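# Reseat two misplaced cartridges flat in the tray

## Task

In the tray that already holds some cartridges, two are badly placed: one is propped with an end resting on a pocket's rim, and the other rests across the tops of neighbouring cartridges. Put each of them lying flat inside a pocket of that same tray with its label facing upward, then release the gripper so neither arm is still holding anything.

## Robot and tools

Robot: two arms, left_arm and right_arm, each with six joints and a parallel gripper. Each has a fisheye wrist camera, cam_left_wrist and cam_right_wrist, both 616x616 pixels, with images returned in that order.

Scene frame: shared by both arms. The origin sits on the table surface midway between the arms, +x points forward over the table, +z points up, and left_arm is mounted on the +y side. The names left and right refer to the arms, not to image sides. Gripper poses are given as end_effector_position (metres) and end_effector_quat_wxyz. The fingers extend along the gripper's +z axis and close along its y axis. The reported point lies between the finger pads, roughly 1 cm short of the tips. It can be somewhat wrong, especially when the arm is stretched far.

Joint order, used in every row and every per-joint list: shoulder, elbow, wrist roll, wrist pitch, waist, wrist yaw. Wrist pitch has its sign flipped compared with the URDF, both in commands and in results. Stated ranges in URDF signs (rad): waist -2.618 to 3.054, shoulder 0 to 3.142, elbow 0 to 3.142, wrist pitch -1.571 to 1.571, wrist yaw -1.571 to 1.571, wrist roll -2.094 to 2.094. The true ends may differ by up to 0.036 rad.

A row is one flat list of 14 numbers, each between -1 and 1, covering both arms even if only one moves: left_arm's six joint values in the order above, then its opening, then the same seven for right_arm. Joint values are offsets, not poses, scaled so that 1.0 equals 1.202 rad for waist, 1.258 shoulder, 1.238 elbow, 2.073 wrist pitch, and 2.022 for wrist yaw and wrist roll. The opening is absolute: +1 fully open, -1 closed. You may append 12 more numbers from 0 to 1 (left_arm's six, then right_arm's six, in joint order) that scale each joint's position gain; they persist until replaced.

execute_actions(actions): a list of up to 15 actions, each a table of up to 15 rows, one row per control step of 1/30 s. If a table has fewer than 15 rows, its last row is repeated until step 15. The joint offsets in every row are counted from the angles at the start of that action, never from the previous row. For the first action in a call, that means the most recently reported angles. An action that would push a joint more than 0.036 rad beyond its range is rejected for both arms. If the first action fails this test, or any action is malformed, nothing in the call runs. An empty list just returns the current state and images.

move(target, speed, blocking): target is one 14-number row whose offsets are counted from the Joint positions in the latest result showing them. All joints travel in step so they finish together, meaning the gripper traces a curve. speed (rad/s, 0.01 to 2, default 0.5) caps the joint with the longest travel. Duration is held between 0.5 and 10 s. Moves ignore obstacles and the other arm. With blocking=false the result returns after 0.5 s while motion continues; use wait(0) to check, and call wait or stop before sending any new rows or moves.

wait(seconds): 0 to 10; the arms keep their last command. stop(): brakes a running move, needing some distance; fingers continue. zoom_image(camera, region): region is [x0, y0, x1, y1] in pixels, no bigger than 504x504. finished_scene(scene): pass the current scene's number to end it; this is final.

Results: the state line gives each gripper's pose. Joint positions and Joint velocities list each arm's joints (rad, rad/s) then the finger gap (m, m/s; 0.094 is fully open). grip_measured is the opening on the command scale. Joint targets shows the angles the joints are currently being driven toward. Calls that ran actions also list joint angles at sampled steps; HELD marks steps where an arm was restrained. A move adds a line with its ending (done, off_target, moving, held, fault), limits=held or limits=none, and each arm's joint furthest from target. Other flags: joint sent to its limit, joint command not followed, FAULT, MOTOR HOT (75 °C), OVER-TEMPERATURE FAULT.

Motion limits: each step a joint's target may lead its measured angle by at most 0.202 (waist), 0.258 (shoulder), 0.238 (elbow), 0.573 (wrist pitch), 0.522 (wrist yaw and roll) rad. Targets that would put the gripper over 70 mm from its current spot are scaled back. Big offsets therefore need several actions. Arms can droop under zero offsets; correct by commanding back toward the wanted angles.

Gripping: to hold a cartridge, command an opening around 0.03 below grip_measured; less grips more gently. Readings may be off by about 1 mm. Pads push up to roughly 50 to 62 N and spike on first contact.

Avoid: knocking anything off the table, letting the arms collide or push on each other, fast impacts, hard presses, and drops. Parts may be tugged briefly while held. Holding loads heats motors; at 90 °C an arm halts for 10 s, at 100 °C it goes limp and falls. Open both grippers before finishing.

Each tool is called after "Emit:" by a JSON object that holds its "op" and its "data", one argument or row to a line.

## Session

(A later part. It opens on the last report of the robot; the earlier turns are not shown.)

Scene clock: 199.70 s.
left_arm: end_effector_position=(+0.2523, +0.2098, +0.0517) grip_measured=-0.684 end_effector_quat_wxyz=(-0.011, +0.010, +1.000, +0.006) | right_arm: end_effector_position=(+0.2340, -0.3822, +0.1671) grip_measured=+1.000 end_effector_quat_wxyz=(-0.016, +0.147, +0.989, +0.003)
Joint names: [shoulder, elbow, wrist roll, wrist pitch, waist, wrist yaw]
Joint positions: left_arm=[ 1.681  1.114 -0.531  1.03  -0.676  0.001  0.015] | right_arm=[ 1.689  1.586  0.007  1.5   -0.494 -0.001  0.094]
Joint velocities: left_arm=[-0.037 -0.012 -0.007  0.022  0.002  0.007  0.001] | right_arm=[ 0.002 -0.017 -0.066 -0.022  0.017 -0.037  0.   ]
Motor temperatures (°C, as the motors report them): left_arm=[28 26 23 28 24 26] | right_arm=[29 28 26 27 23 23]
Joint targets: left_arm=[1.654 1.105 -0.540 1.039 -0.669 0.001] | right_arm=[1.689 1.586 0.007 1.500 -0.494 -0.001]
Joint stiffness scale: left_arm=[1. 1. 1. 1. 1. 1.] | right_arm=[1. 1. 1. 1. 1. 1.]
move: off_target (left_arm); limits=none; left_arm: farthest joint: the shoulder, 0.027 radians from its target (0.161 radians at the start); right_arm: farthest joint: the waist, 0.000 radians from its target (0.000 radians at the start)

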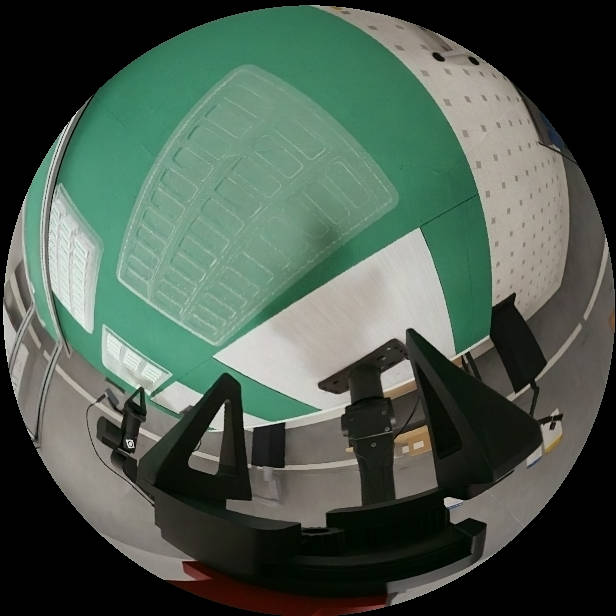

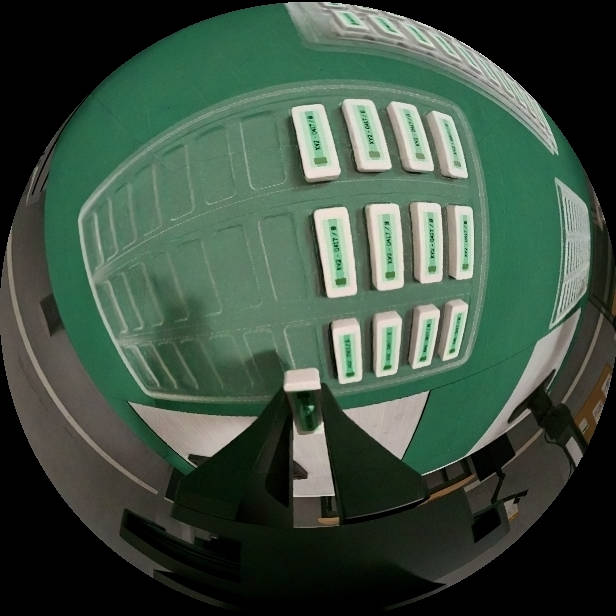

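Emit:
{"op": "move", "data": {
  "target": [-0.057,-0.11,-0.018,-0.042,0.066,0,-0.73,0,0,0,0,0,0,1],
  "speed": 0.3
}}

Scene clock: 217.27 s.
left_arm: end_effector_position=(+0.2431, +0.2378, +0.0333) grip_measured=-0.684 end_effector_quat_wxyz=(-0.016, -0.041, +0.999, +0.008) | right_arm: end_effector_position=(+0.2340, -0.3822, +0.1671) grip_measured=+1.000 end_effector_quat_wxyz=(-0.016, +0.147, +0.989, +0.003)
Joint names: [shoulder, elbow, wrist roll, wrist pitch, waist, wrist yaw]
Joint positions: left_arm=[ 1.636  0.987 -0.558  0.957 -0.602  0.001  0.015] | right_arm=[ 1.689  1.586  0.007  1.5   -0.494 -0.001  0.094]
Joint velocities: left_arm=[ 0.007 -0.012 -0.022 -0.037 -0.007 -0.037  0.001] | right_arm=[ 0.012  0.007 -0.037  0.007 -0.007 -0.051  0.   ]
Motor temperatures (°C, as the motors report them): left_arm=[28 26 23 27 24 26] | right_arm=[29 28 26 27 23 23]
Joint targets: left_arm=[1.609 0.978 -0.567 0.943 -0.596 0.001] | right_arm=[1.689 1.586 0.007 1.500 -0.494 -0.001]
Joint stiffness scale: left_arm=[1. 1. 1. 1. 1. 1.] | right_arm=[1. 1. 1. 1. 1. 1.]
move: off_target (left_arm); limits=none; left_arm: farthest joint: the shoulder, 0.027 radians from its target (0.072 radians at the start); right_arm: farthest joint: the waist, 0.000 radians from its target (0.000 radians at the start)

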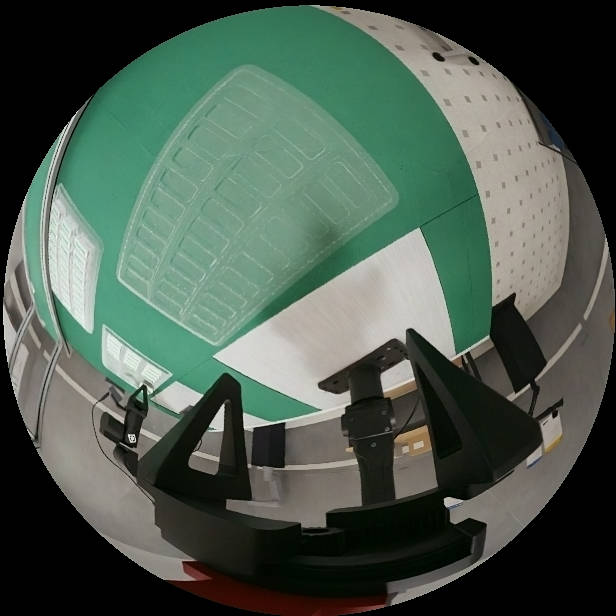

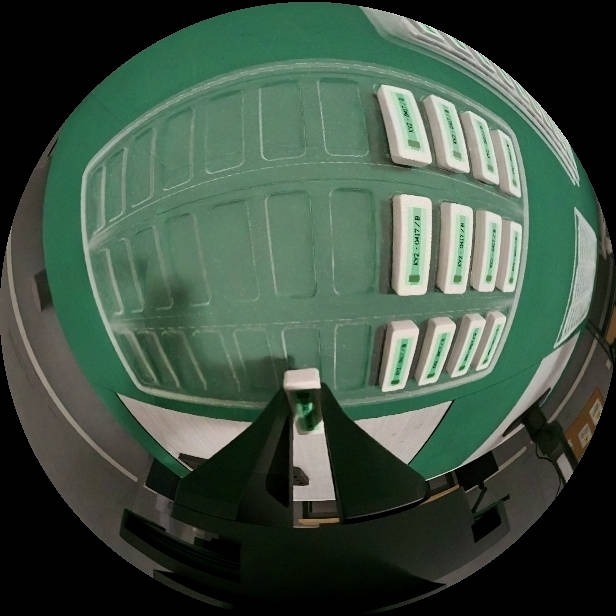

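Emit:
{"op": "zoom_image", "data": {
  "camera": "cam_right_wrist",
  "region": [200,280,450,450]
}}

Region (200, 280, 450, 450) of cam_right_wrist's 616x616 image, scaled by 2.016, with more detail than that image has; it fills the top 343 rows of this view, and the rest is white.

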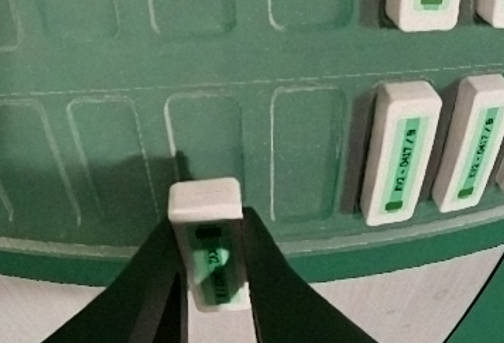

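Emit:
{"op": "move", "data": {
  "target": [0.045,0.015,0.014,-0.027,0.024,0,-0.73,0,0,0,0,0,0,1],
  "speed": 0.15
}}

Emit:
{"op": "zoom_image", "data": {
  "camera": "cam_right_wrist",
  "region": [200,280,450,450]
}}

Scene clock: 232.10 s.
left_arm: end_effector_position=(+0.2506, +0.2411, +0.0195) grip_measured=-0.684 end_effector_quat_wxyz=(-0.021, -0.042, +0.999, +0.013) | right_arm: end_effector_position=(+0.2340, -0.3822, +0.1671) grip_measured=+1.000 end_effector_quat_wxyz=(-0.016, +0.147, +0.989, +0.003)
Joint names: [shoulder, elbow, wrist roll, wrist pitch, waist, wrist yaw]
Joint positions: left_arm=[ 1.692  0.987 -0.539  0.915 -0.581 -0.003  0.015] | right_arm=[ 1.689  1.586  0.007  1.5   -0.494 -0.001  0.094]
Joint velocities: left_arm=[ 0.007 -0.007  0.007  0.051 -0.007 -0.007 -0.001] | right_arm=[ 0.012  0.002  0.022 -0.007 -0.007  0.022  0.   ]
Motor temperatures (°C, as the motors report them): left_arm=[28 26 23 27 24 26] | right_arm=[29 28 26 27 23 23]
Joint targets: left_arm=[1.693 1.005 -0.530 0.901 -0.574 0.001] | right_arm=[1.689 1.586 0.007 1.500 -0.494 -0.001]
Joint stiffness scale: left_arm=[1. 1. 1. 1. 1. 1.] | right_arm=[1. 1. 1. 1. 1. 1.]
move: done; limits=none; left_arm: farthest joint: the elbow, 0.019 radians from its target (0.019 radians at the start); right_arm: farthest joint: the waist, 0.000 radians from its target (0.000 radians at the start)

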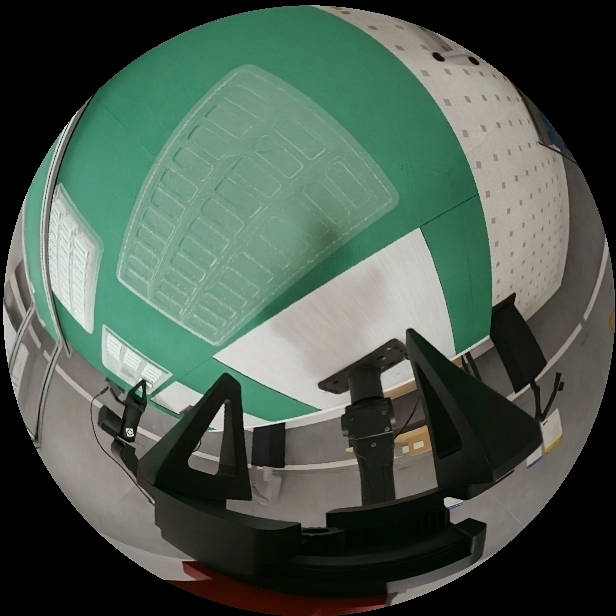

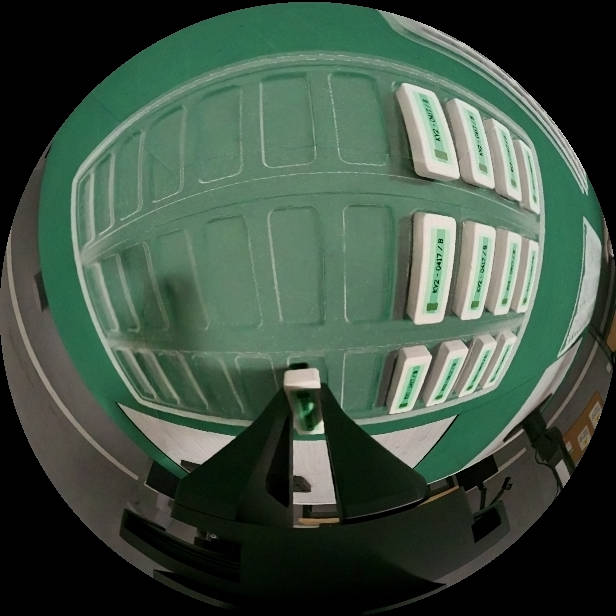

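Region (200, 280, 450, 450) of cam_right_wrist's 616x616 image, scaled by 2.016, with more detail than that image has; it fills the top 343 rows of this view, and the rest is white.

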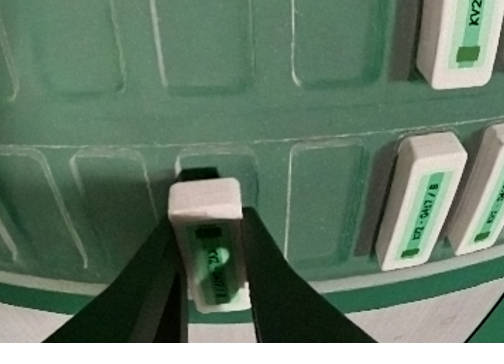

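Emit:
{"op": "move", "data": {
  "target": [0.017,0.03,-0.004,-0.01,-0.01,0,-0.73,0,0,0,0,0,0,1],
  "speed": 0.1
}}

Emit:
{"op": "zoom_image", "data": {
  "camera": "cam_right_wrist",
  "region": [200,280,450,450]
}}

Scene clock: 244.23 s.
left_arm: end_effector_position=(+0.2526, +0.2387, +0.0167) grip_measured=-0.684 end_effector_quat_wxyz=(-0.022, -0.039, +0.999, +0.014) | right_arm: end_effector_position=(+0.2340, -0.3822, +0.1671) grip_measured=+1.000 end_effector_quat_wxyz=(-0.016, +0.147, +0.989, +0.003)
Joint names: [shoulder, elbow, wrist roll, wrist pitch, waist, wrist yaw]
Joint positions: left_arm=[ 1.709  0.994 -0.538  0.908 -0.586 -0.003  0.015] | right_arm=[ 1.689  1.586  0.007  1.5   -0.494 -0.001  0.094]
Joint velocities: left_arm=[-0.007 -0.012 -0.051 -0.022  0.002  0.007 -0.001] | right_arm=[-0.017  0.007 -0.007  0.051 -0.007 -0.051  0.   ]
Motor temperatures (°C, as the motors report them): left_arm=[28 26 23 27 24 26] | right_arm=[29 28 26 27 23 23]
Joint targets: left_arm=[1.713 1.024 -0.547 0.895 -0.593 -0.003] | right_arm=[1.689 1.586 0.007 1.500 -0.494 -0.001]
Joint stiffness scale: left_arm=[1. 1. 1. 1. 1. 1.] | right_arm=[1. 1. 1. 1. 1. 1.]
move: off_target (left_arm); limits=none; left_arm: farthest joint: the elbow, 0.030 radians from its target (0.037 radians at the start); right_arm: farthest joint: the waist, 0.000 radians from its target (0.000 radians at the start)

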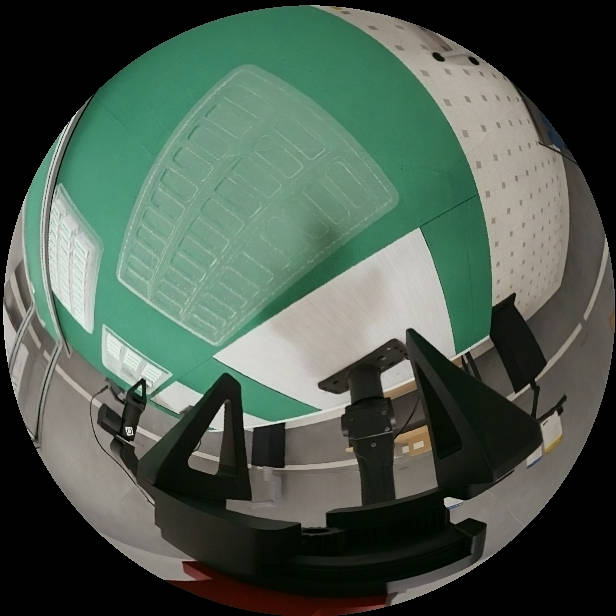

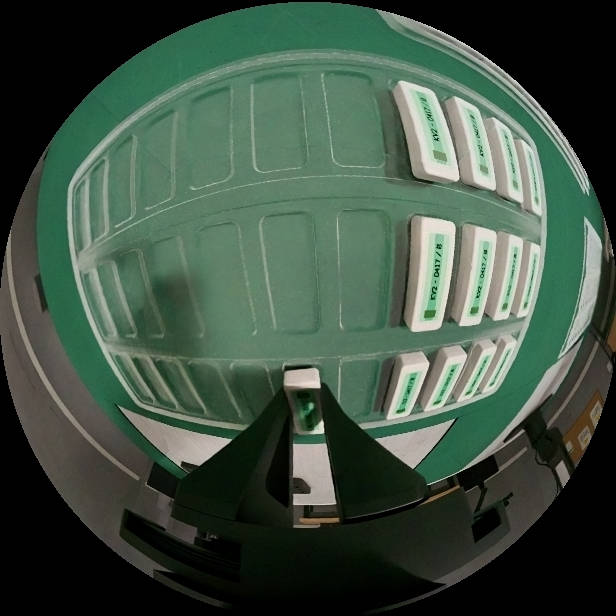

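Region (200, 280, 450, 450) of cam_right_wrist's 616x616 image, scaled by 2.016, with more detail than that image has; it fills the top 343 rows of this view, and the rest is white.

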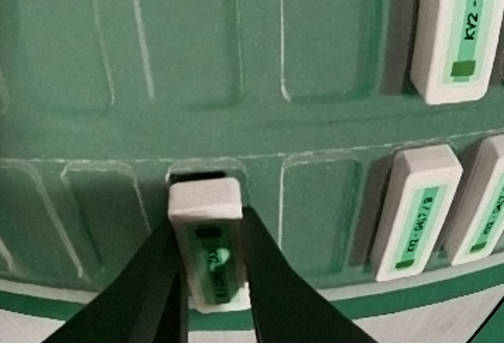

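Emit:
{"op": "execute_actions", "data": {
  "actions": [
    [[0.012,0,0,-0.006,0,0,-0.73,0,0,0,0,0,0,1]],
    [[0,0,0,0,0,0,-0.73,0,0,0,0,0,0,1]],
    [[0,0,0,0,0,0,-0.5,0,0,0,0,0,0,1]],
    [[0,0,0,0,0,0,-0.5,0,0,0,0,0,0,1]]
  ]
}}

Emit:
{"op": "move", "data": {
  "target": [-0.12,0,0,0.07,0,0,-0.5,0,0,0,0,0,0,1],
  "speed": 0.4
}}

Emit:
{"op": "zoom_image", "data": {
  "camera": "cam_right_wrist",
  "region": [180,60,520,460]
}}

Scene clock: 255.70 s.
left_arm: end_effector_position=(+0.2519, +0.2416, +0.0154) grip_measured=-0.503 end_effector_quat_wxyz=(-0.025, -0.040, +0.999, +0.021) | right_arm: end_effector_position=(+0.2340, -0.3822, +0.1671) grip_measured=+1.000 end_effector_quat_wxyz=(-0.016, +0.147, +0.989, +0.003)
Joint names: [shoulder, elbow, wrist roll, wrist pitch, waist, wrist yaw]
Joint positions: left_arm=[ 1.715  0.994 -0.538  0.913 -0.584 -0.014  0.023] | right_arm=[ 1.689  1.586  0.007  1.5   -0.494 -0.001  0.094]
Joint velocities: left_arm=[-0.002 -0.007 -0.007  0.066 -0.022 -0.022 -0.   ] | right_arm=[-0.017  0.012  0.066 -0.022 -0.007 -0.022  0.   ]
Motor temperatures (°C, as the motors report them): left_arm=[28 27 23 27 24 26] | right_arm=[30 28 26 27 23 23]
Joint targets: left_arm=[1.715 0.994 -0.538 0.913 -0.584 -0.013] | right_arm=[1.689 1.586 0.007 1.500 -0.494 -0.001]
Joint stiffness scale: left_arm=[1. 1. 1. 1. 1. 1.] | right_arm=[1. 1. 1. 1. 1. 1.]
Step readings (joint positions; steps 1 to 15: 1st action; 16 to 30: 2nd action; 31 to 45: 3rd action; 46 to 60: 4th action):
0: left_arm=[1.709 0.994 -0.538 0.908 -0.586 -0.003] | right_arm=[1.689 1.586 0.007 1.500 -0.494 -0.001]
1: left_arm=[1.710 0.994 -0.538 0.908 -0.586 -0.003] | right_arm=[1.689 1.586 0.007 1.500 -0.494 -0.001]
2: left_arm=[1.712 0.994 -0.538 0.908 -0.586 -0.003] | right_arm=[1.689 1.586 0.007 1.500 -0.494 -0.001]
4: left_arm=[1.715 0.994 -0.538 0.907 -0.586 -0.003] | right_arm=[1.689 1.586 0.007 1.500 -0.494 -0.001]
8: left_arm=[1.715 0.994 -0.538 0.907 -0.586 -0.003] | right_arm=[1.689 1.586 0.007 1.500 -0.494 -0.001]
15: left_arm=[1.715 0.994 -0.538 0.907 -0.586 -0.003] | right_arm=[1.689 1.586 0.007 1.500 -0.494 -0.001]
16: left_arm=[1.715 0.994 -0.538 0.907 -0.586 -0.003] | right_arm=[1.689 1.586 0.007 1.500 -0.494 -0.001]
17: left_arm=[1.715 0.994 -0.538 0.907 -0.586 -0.003] | right_arm=[1.689 1.586 0.007 1.500 -0.494 -0.001]
19: left_arm=[1.715 0.994 -0.538 0.907 -0.586 -0.003] | right_arm=[1.689 1.586 0.007 1.500 -0.494 -0.001]
23: left_arm=[1.715 0.994 -0.538 0.907 -0.586 -0.003] | right_arm=[1.689 1.586 0.007 1.500 -0.494 -0.001]
30: left_arm=[1.715 0.994 -0.538 0.907 -0.586 -0.003] | right_arm=[1.689 1.586 0.007 1.500 -0.494 -0.001]
31: left_arm=[1.715 0.994 -0.538 0.909 -0.586 -0.006] | right_arm=[1.689 1.586 0.007 1.500 -0.494 -0.001]
32: left_arm=[1.715 0.994 -0.538 0.912 -0.585 -0.011] | right_arm=[1.689 1.586 0.007 1.500 -0.494 -0.001]
34: left_arm=[1.715 0.994 -0.538 0.913 -0.584 -0.013] | right_arm=[1.689 1.586 0.007 1.500 -0.494 -0.001]
38: left_arm=[1.715 0.994 -0.538 0.913 -0.584 -0.013] | right_arm=[1.689 1.586 0.007 1.500 -0.494 -0.001]
45: left_arm=[1.715 0.994 -0.538 0.913 -0.584 -0.013] | right_arm=[1.689 1.586 0.007 1.500 -0.494 -0.001]
46: left_arm=[1.715 0.994 -0.538 0.913 -0.584 -0.014] | right_arm=[1.689 1.586 0.007 1.500 -0.494 -0.001]
47: left_arm=[1.715 0.994 -0.538 0.913 -0.584 -0.014] | right_arm=[1.689 1.586 0.007 1.500 -0.494 -0.001]
49: left_arm=[1.715 0.994 -0.538 0.913 -0.584 -0.014] | right_arm=[1.689 1.586 0.007 1.500 -0.494 -0.001]
53: left_arm=[1.715 0.994 -0.538 0.913 -0.584 -0.014] | right_arm=[1.689 1.586 0.007 1.500 -0.494 -0.001]
60: Joint positions above

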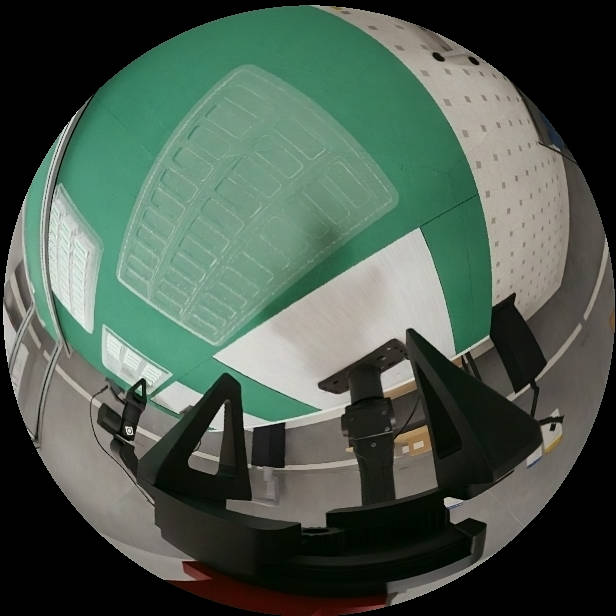

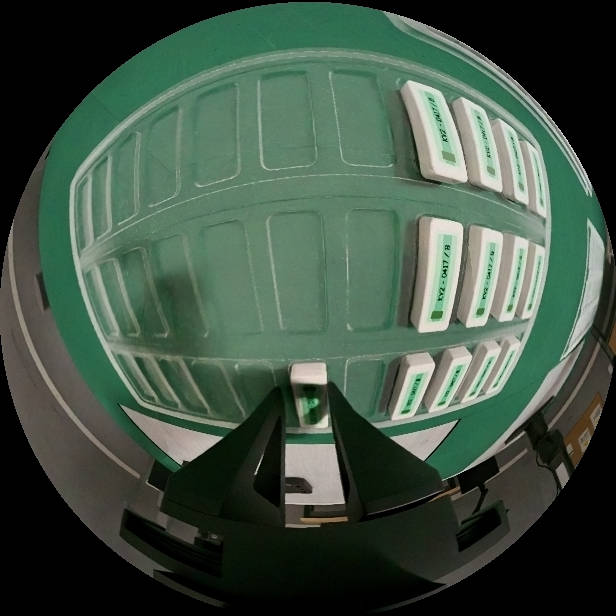

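Scene clock: 256.77 s.
left_arm: end_effector_position=(+0.2321, +0.2514, +0.0486) grip_measured=-0.503 end_effector_quat_wxyz=(-0.026, -0.040, +0.999, +0.022) | right_arm: end_effector_position=(+0.2340, -0.3822, +0.1671) grip_measured=+1.000 end_effector_quat_wxyz=(-0.016, +0.147, +0.989, +0.003)
Joint names: [shoulder, elbow, wrist roll, wrist pitch, waist, wrist yaw]
Joint positions: left_arm=[ 1.583  0.994 -0.538  1.049 -0.584 -0.014  0.023] | right_arm=[ 1.689  1.586  0.007  1.5   -0.494 -0.001  0.094]
Joint velocities: left_arm=[ 0.012  0.002  0.007  0.037 -0.012 -0.051 -0.001] | right_arm=[ 0.002 -0.002  0.022 -0.007  0.002 -0.095  0.   ]
Motor temperatures (°C, as the motors report them): left_arm=[28 27 23 27 24 26] | right_arm=[30 28 26 27 23 23]
Joint targets: left_arm=[1.564 0.994 -0.538 1.059 -0.584 -0.014] | right_arm=[1.689 1.586 0.007 1.500 -0.494 -0.001]
Joint stiffness scale: left_arm=[1. 1. 1. 1. 1. 1.] | right_arm=[1. 1. 1. 1. 1. 1.]
move: done; limits=none; left_arm: farthest joint: the shoulder, 0.019 radians from its target (0.151 radians at the start); right_arm: farthest joint: the waist, 0.000 radians from its target (0.000 radians at the start)

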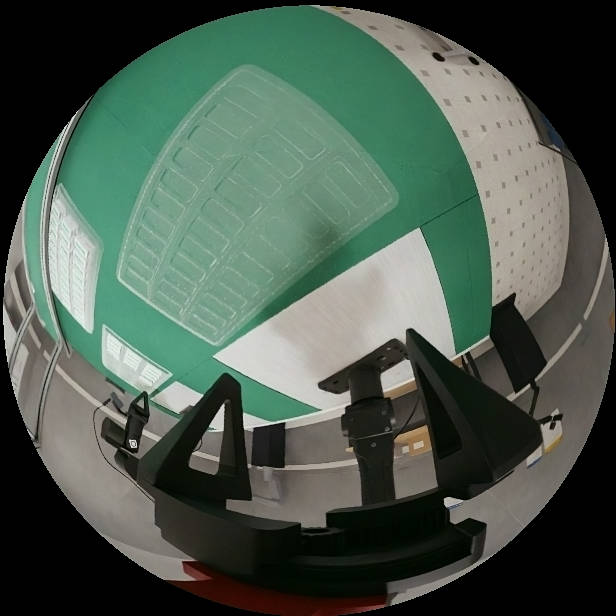

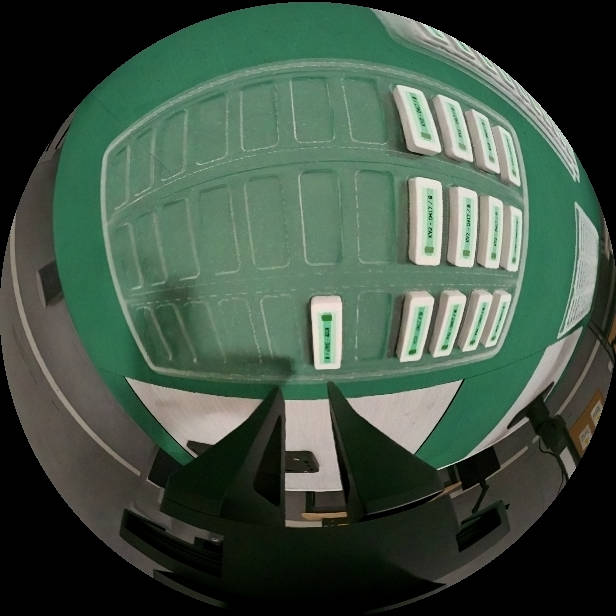

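Region (180, 60, 520, 460) of cam_right_wrist's 616x616 image, scaled by 1.260, with more detail than that image has; it fills the left 428 columns of this view, and the rest is white.

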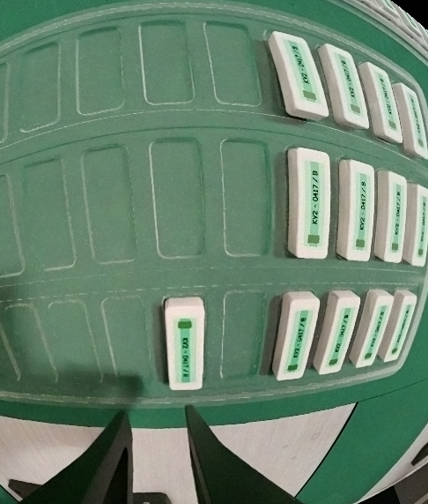

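Emit:
{"op": "move", "data": {
  "target": [0.411,0.565,0.013,0.044,0.022,0.007,-0.5,0,0,0,0,0,0,1],
  "speed": 0.7
}}

Scene clock: 276.20 s.
left_arm: end_effector_position=(+0.3753, +0.1874, +0.0461) grip_measured=-0.503 end_effector_quat_wxyz=(-0.001, -0.041, +0.999, +0.003) | right_arm: end_effector_position=(+0.2340, -0.3822, +0.1671) grip_measured=+1.000 end_effector_quat_wxyz=(-0.016, +0.147, +0.989, +0.003)
Joint names: [shoulder, elbow, wrist roll, wrist pitch, waist, wrist yaw]
Joint positions: left_arm=[ 2.106  1.661 -0.521  1.13  -0.565 -0.004  0.023] | right_arm=[ 1.689  1.586  0.007  1.5   -0.494 -0.001  0.094]
Joint velocities: left_arm=[ 0.007 -0.012  0.007 -0.051 -0.017 -0.051 -0.   ] | right_arm=[ 0.012 -0.007 -0.007  0.066 -0.007 -0.037  0.   ]
Motor temperatures (°C, as the motors report them): left_arm=[28 27 23 27 24 26] | right_arm=[30 28 26 27 23 23]
Joint targets: left_arm=[2.100 1.694 -0.512 1.140 -0.558 0.000] | right_arm=[1.689 1.586 0.007 1.500 -0.494 -0.001]
Joint stiffness scale: left_arm=[1. 1. 1. 1. 1. 1.] | right_arm=[1. 1. 1. 1. 1. 1.]
move: off_target (left_arm); limits=none; left_arm: farthest joint: the elbow, 0.032 radians from its target (0.699 radians at the start); right_arm: farthest joint: the waist, 0.000 radians from its target (0.000 radians at the start)

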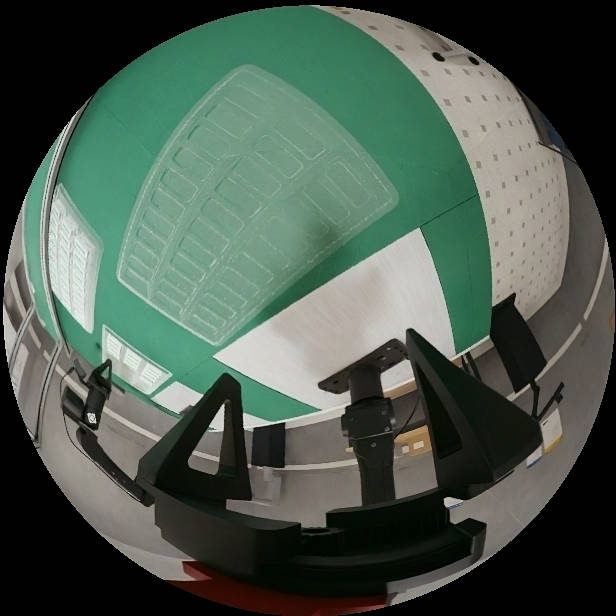

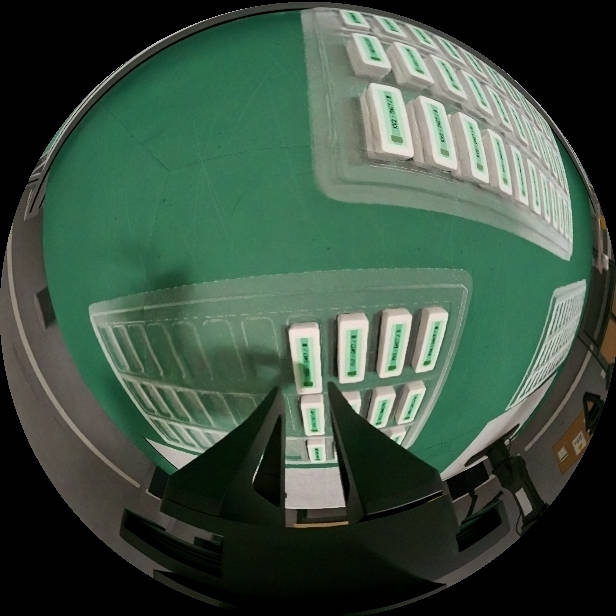

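Emit:
{"op": "zoom_image", "data": {
  "camera": "cam_right_wrist",
  "region": [230,280,480,470]
}}

Region (230, 280, 480, 470) of cam_right_wrist's 616x616 image, scaled by 2.016, with more detail than that image has; it fills the top 383 rows of this view, and the rest is white.

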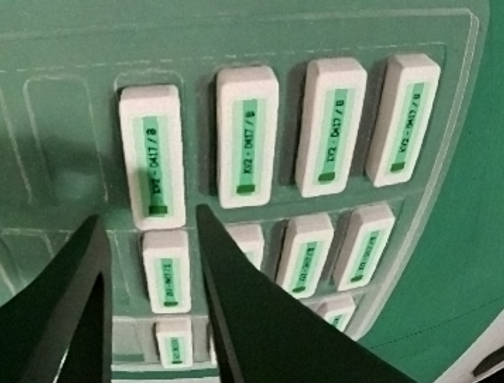

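Emit:
{"op": "move", "data": {
  "target": [-0.01,-0.084,0,-0.048,0,0,-0.5,0,0,0,0,0,0,1],
  "speed": 0.2
}}

Emit:
{"op": "zoom_image", "data": {
  "camera": "cam_right_wrist",
  "region": [230,280,480,470]
}}

Scene clock: 285.13 s.
left_arm: end_effector_position=(+0.3688, +0.1898, +0.0241) grip_measured=-0.503 end_effector_quat_wxyz=(-0.004, -0.041, +0.999, +0.003) | right_arm: end_effector_position=(+0.2340, -0.3822, +0.1671) grip_measured=+1.000 end_effector_quat_wxyz=(-0.016, +0.147, +0.989, +0.003)
Joint names: [shoulder, elbow, wrist roll, wrist pitch, waist, wrist yaw]
Joint positions: left_arm=[ 2.106  1.571 -0.521  1.045 -0.565 -0.001  0.023] | right_arm=[ 1.689  1.586  0.007  1.5   -0.494 -0.001  0.094]
Joint velocities: left_arm=[ 0.007 -0.007 -0.022  0.022 -0.007  0.007 -0.001] | right_arm=[-0.017 -0.002  0.037  0.007  0.012  0.051  0.   ]
Motor temperatures (°C, as the motors report them): left_arm=[29 27 23 27 24 26] | right_arm=[30 28 26 27 23 23]
Joint targets: left_arm=[2.093 1.557 -0.521 1.030 -0.565 -0.004] | right_arm=[1.689 1.586 0.007 1.500 -0.494 -0.001]
Joint stiffness scale: left_arm=[1. 1. 1. 1. 1. 1.] | right_arm=[1. 1. 1. 1. 1. 1.]
move: done; limits=none; left_arm: farthest joint: the wrist pitch, 0.015 radians from its target (0.100 radians at the start); right_arm: farthest joint: the waist, 0.000 radians from its target (0.000 radians at the start)

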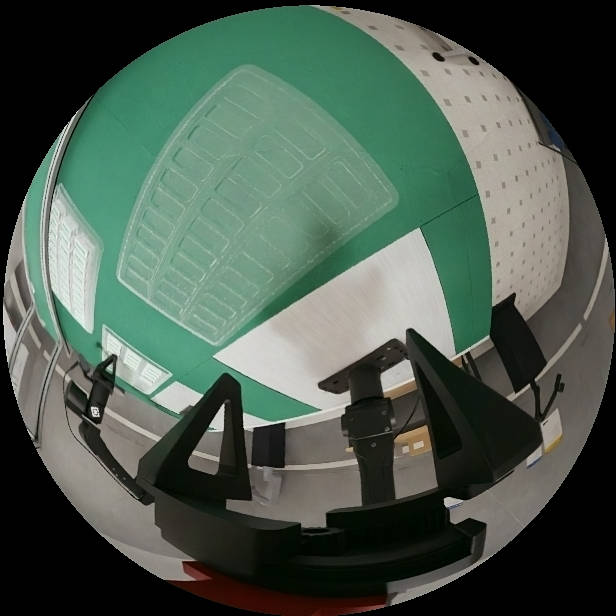

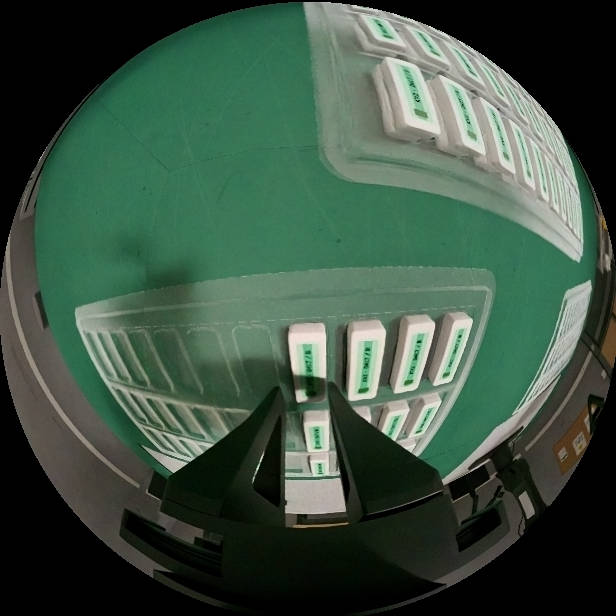

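Region (230, 280, 480, 470) of cam_right_wrist's 616x616 image, scaled by 2.016, with more detail than that image has; it fills the top 383 rows of this view, and the rest is white.

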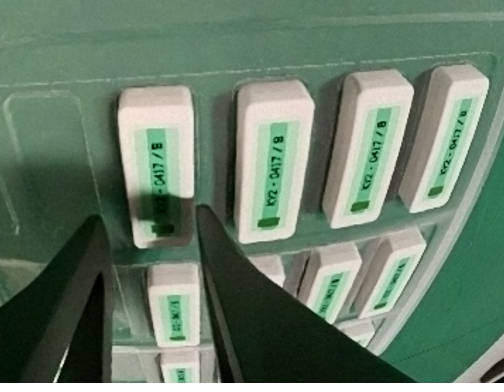

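Emit:
{"op": "execute_actions", "data": {
  "actions": [
    [[0,0.052,0,0,0.014,0,-0.5,0,0,0,0,0,0,1]],
    [[0,0,0,0,0,0,-0.5,0,0,0,0,0,0,1]]
  ]
}}

Scene clock: 297.13 s.
left_arm: end_effector_position=(+0.3798, +0.1896, +0.0309) grip_measured=-0.503 end_effector_quat_wxyz=(+0.008, -0.046, +0.999, -0.004) | right_arm: end_effector_position=(+0.2340, -0.3822, +0.1671) grip_measured=+1.000 end_effector_quat_wxyz=(-0.016, +0.147, +0.989, +0.003)
Joint names: [shoulder, elbow, wrist roll, wrist pitch, waist, wrist yaw]
Joint positions: left_arm=[ 2.111  1.608 -0.521  1.049 -0.554 -0.001  0.023] | right_arm=[ 1.689  1.586  0.007  1.5   -0.494 -0.001  0.094]
Joint velocities: left_arm=[-0.037  0.002 -0.022  0.007 -0.007 -0.007  0.   ] | right_arm=[-0.017 -0.007 -0.022 -0.007  0.002 -0.066  0.   ]
Motor temperatures (°C, as the motors report them): left_arm=[30 27 23 27 24 26] | right_arm=[30 28 26 27 23 23]
Joint targets: left_arm=[2.111 1.608 -0.521 1.049 -0.554 -0.001] | right_arm=[1.689 1.586 0.007 1.500 -0.494 -0.001]
Joint stiffness scale: left_arm=[1. 1. 1. 1. 1. 1.] | right_arm=[1. 1. 1. 1. 1. 1.]
Step readings (joint positions; steps 1 to 15: 1st action; 16 to 30: 2nd action):
0: left_arm=[2.106 1.571 -0.521 1.045 -0.565 -0.001] | right_arm=[1.689 1.586 0.007 1.500 -0.494 -0.001]
1: left_arm=[2.107 1.576 -0.521 1.047 -0.565 -0.001] | right_arm=[1.689 1.586 0.007 1.500 -0.494 -0.001]
2: left_arm=[2.110 1.584 -0.521 1.049 -0.563 -0.001] | right_arm=[1.689 1.586 0.007 1.500 -0.494 -0.001]
4: left_arm=[2.111 1.599 -0.521 1.049 -0.560 -0.001] | right_arm=[1.689 1.586 0.007 1.500 -0.494 -0.001]
8: left_arm=[2.111 1.608 -0.521 1.049 -0.555 -0.001] | right_arm=[1.689 1.586 0.007 1.500 -0.494 -0.001]
15: left_arm=[2.111 1.608 -0.521 1.049 -0.554 -0.001] | right_arm=[1.689 1.586 0.007 1.500 -0.494 -0.001]
16: left_arm=[2.111 1.608 -0.521 1.049 -0.554 -0.001] | right_arm=[1.689 1.586 0.007 1.500 -0.494 -0.001]
17: left_arm=[2.111 1.608 -0.521 1.049 -0.554 -0.001] | right_arm=[1.689 1.586 0.007 1.500 -0.494 -0.001]
19: left_arm=[2.111 1.608 -0.521 1.049 -0.554 -0.001] | right_arm=[1.689 1.586 0.007 1.500 -0.494 -0.001]
23: left_arm=[2.111 1.608 -0.521 1.049 -0.554 -0.001] | right_arm=[1.689 1.586 0.007 1.500 -0.494 -0.001]
30: Joint positions above

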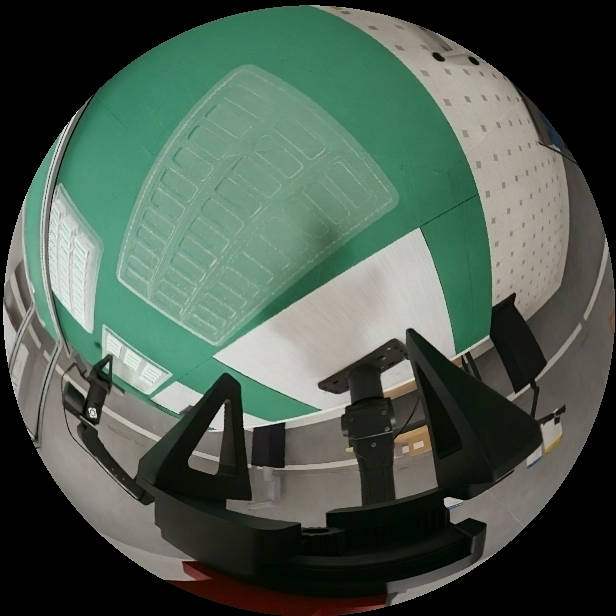

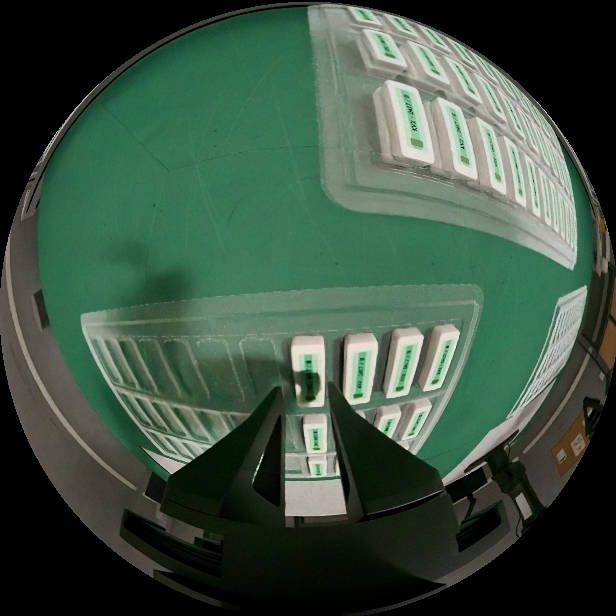

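Emit:
{"op": "move", "data": {
  "target": [0.007,-0.04,0,-0.028,-0.008,0,-0.5,0,0,0,0,0,0,1],
  "speed": 0.12
}}

Emit:
{"op": "execute_actions", "data": {
  "actions": [
    [[0,0,0,0,0,0,-0.73,0,0,0,0,0,0,1]],
    [[0,0,0,0,0,0,-0.73,0,0,0,0,0,0,1]]
  ]
}}

Emit:
{"op": "zoom_image", "data": {
  "camera": "cam_right_wrist",
  "region": [230,280,480,470]
}}

Scene clock: 305.57 s.
left_arm: end_effector_position=(+0.3782, +0.1881, +0.0190) grip_measured=-0.503 end_effector_quat_wxyz=(+0.007, -0.045, +0.999, -0.005) | right_arm: end_effector_position=(+0.2340, -0.3822, +0.1671) grip_measured=+1.000 end_effector_quat_wxyz=(-0.016, +0.147, +0.989, +0.003)
Joint names: [shoulder, elbow, wrist roll, wrist pitch, waist, wrist yaw]
Joint positions: left_arm=[ 2.122  1.575 -0.521  1.007 -0.558  0.003  0.023] | right_arm=[ 1.689  1.586  0.007  1.5   -0.494 -0.001  0.094]
Joint velocities: left_arm=[ 0.002  0.012  0.037  0.022 -0.017 -0.007  0.   ] | right_arm=[ 0.002 -0.007 -0.022  0.007 -0.017 -0.022  0.   ]
Motor temperatures (°C, as the motors report them): left_arm=[31 26 23 27 24 26] | right_arm=[30 28 26 27 23 23]
Joint targets: left_arm=[2.120 1.558 -0.521 0.991 -0.564 -0.001] | right_arm=[1.689 1.586 0.007 1.500 -0.494 -0.001]
Joint stiffness scale: left_arm=[1. 1. 1. 1. 1. 1.] | right_arm=[1. 1. 1. 1. 1. 1.]
move: done; limits=none; left_arm: farthest joint: the elbow, 0.016 radians from its target (0.049 radians at the start); right_arm: farthest joint: the waist, 0.000 radians from its target (0.000 radians at the start)

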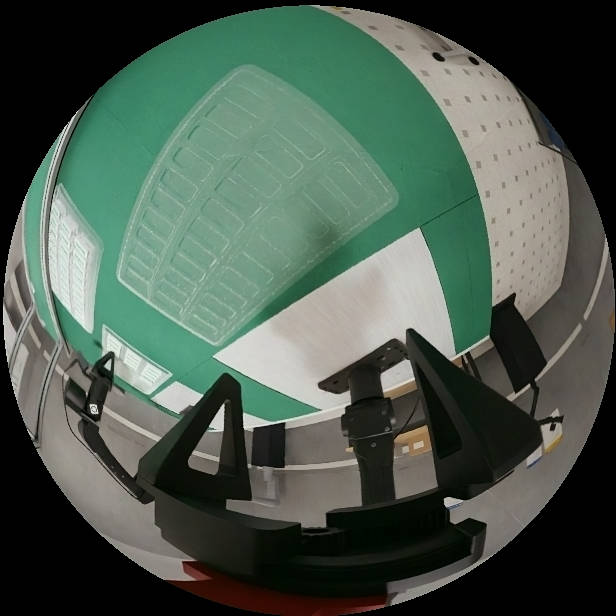

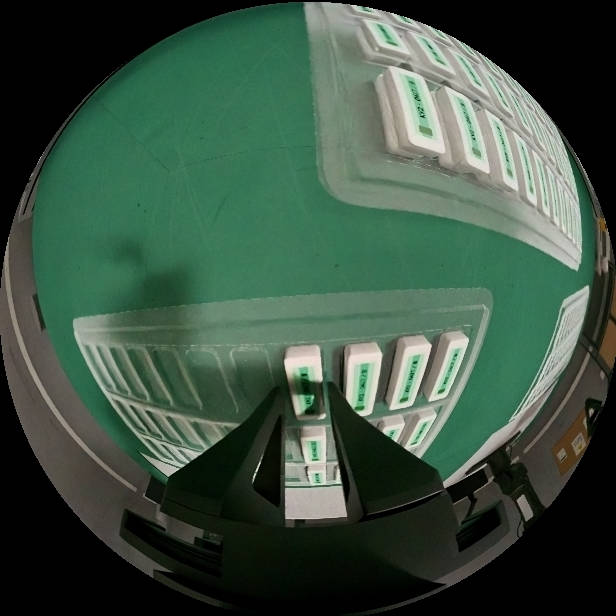

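Scene clock: 306.57 s.
left_arm: end_effector_position=(+0.3782, +0.1880, +0.0190) grip_measured=-0.712 end_effector_quat_wxyz=(+0.007, -0.045, +0.999, -0.005) | right_arm: end_effector_position=(+0.2340, -0.3822, +0.1671) grip_measured=+1.000 end_effector_quat_wxyz=(-0.016, +0.147, +0.989, +0.003)
Joint names: [shoulder, elbow, wrist roll, wrist pitch, waist, wrist yaw]
Joint positions: left_arm=[ 2.122  1.575 -0.521  1.007 -0.558  0.003  0.014] | right_arm=[ 1.689  1.586  0.007  1.5   -0.494 -0.001  0.094]
Joint velocities: left_arm=[-0.002  0.017  0.037  0.007 -0.002 -0.066 -0.001] | right_arm=[-0.002 -0.012 -0.022 -0.037  0.017 -0.066  0.   ]
Motor temperatures (°C, as the motors report them): left_arm=[31 26 23 27 24 26] | right_arm=[30 28 26 27 23 23]
Joint targets: left_arm=[2.122 1.575 -0.521 1.007 -0.558 0.003] | right_arm=[1.689 1.586 0.007 1.500 -0.494 -0.001]
Joint stiffness scale: left_arm=[1. 1. 1. 1. 1. 1.] | right_arm=[1. 1. 1. 1. 1. 1.]
Step readings (joint positions; steps 1 to 15: 1st action; 16 to 30: 2nd action):
0: left_arm=[2.122 1.575 -0.521 1.007 -0.558 0.003] | right_arm=[1.689 1.586 0.007 1.500 -0.494 -0.001]
1: left_arm=[2.122 1.575 -0.521 1.007 -0.558 0.003] | right_arm=[1.689 1.586 0.007 1.500 -0.494 -0.001]
2: left_arm=[2.122 1.575 -0.521 1.007 -0.558 0.003] | right_arm=[1.689 1.586 0.007 1.500 -0.494 -0.001]
4: left_arm=[2.122 1.575 -0.521 1.007 -0.558 0.003] | right_arm=[1.689 1.586 0.007 1.500 -0.494 -0.001]
8: left_arm=[2.122 1.575 -0.521 1.007 -0.558 0.003] | right_arm=[1.689 1.586 0.007 1.500 -0.494 -0.001]
15: left_arm=[2.122 1.575 -0.521 1.007 -0.558 0.003] | right_arm=[1.689 1.586 0.007 1.500 -0.494 -0.001]
16: left_arm=[2.122 1.575 -0.521 1.007 -0.558 0.003] | right_arm=[1.689 1.586 0.007 1.500 -0.494 -0.001]
17: left_arm=[2.122 1.575 -0.521 1.007 -0.558 0.003] | right_arm=[1.689 1.586 0.007 1.500 -0.494 -0.001]
19: left_arm=[2.122 1.575 -0.521 1.007 -0.558 0.003] | right_arm=[1.689 1.586 0.007 1.500 -0.494 -0.001]
23: left_arm=[2.122 1.575 -0.521 1.007 -0.558 0.003] | right_arm=[1.689 1.586 0.007 1.500 -0.494 -0.001]
30: Joint positions above

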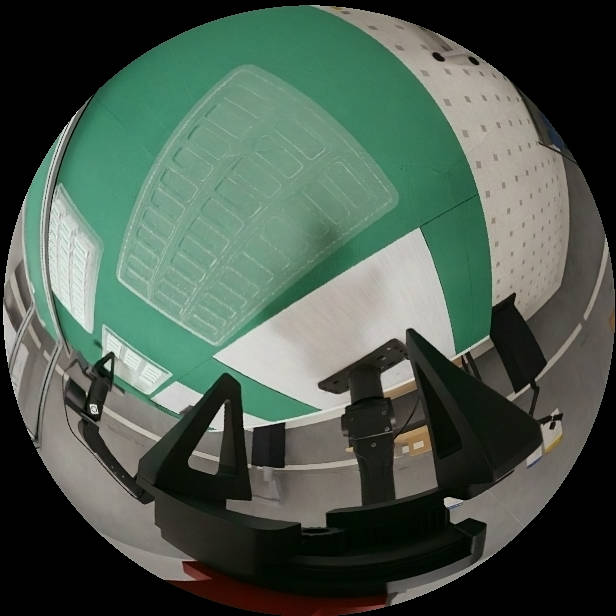

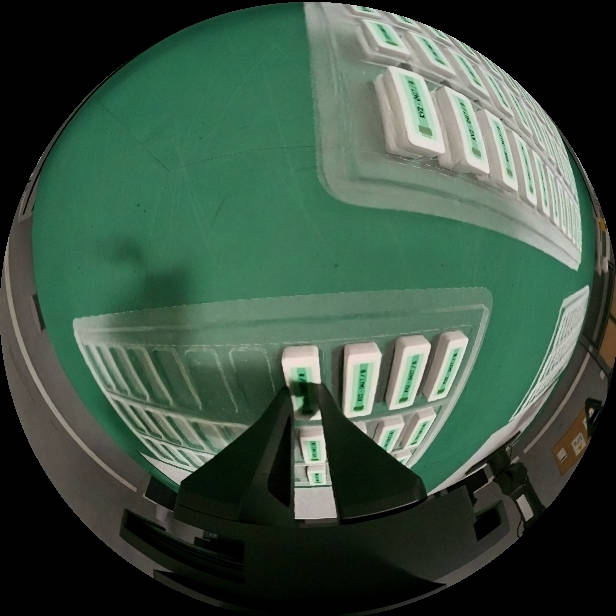

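Region (230, 280, 480, 470) of cam_right_wrist's 616x616 image, scaled by 2.016, with more detail than that image has; it fills the top 383 rows of this view, and the rest is white.

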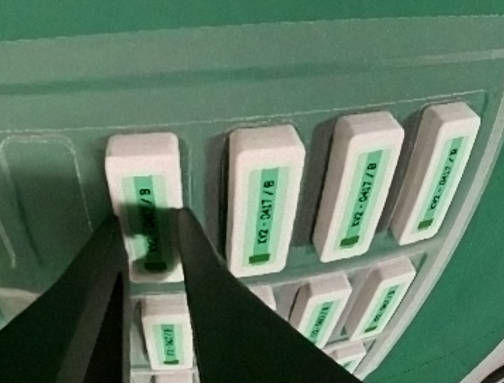

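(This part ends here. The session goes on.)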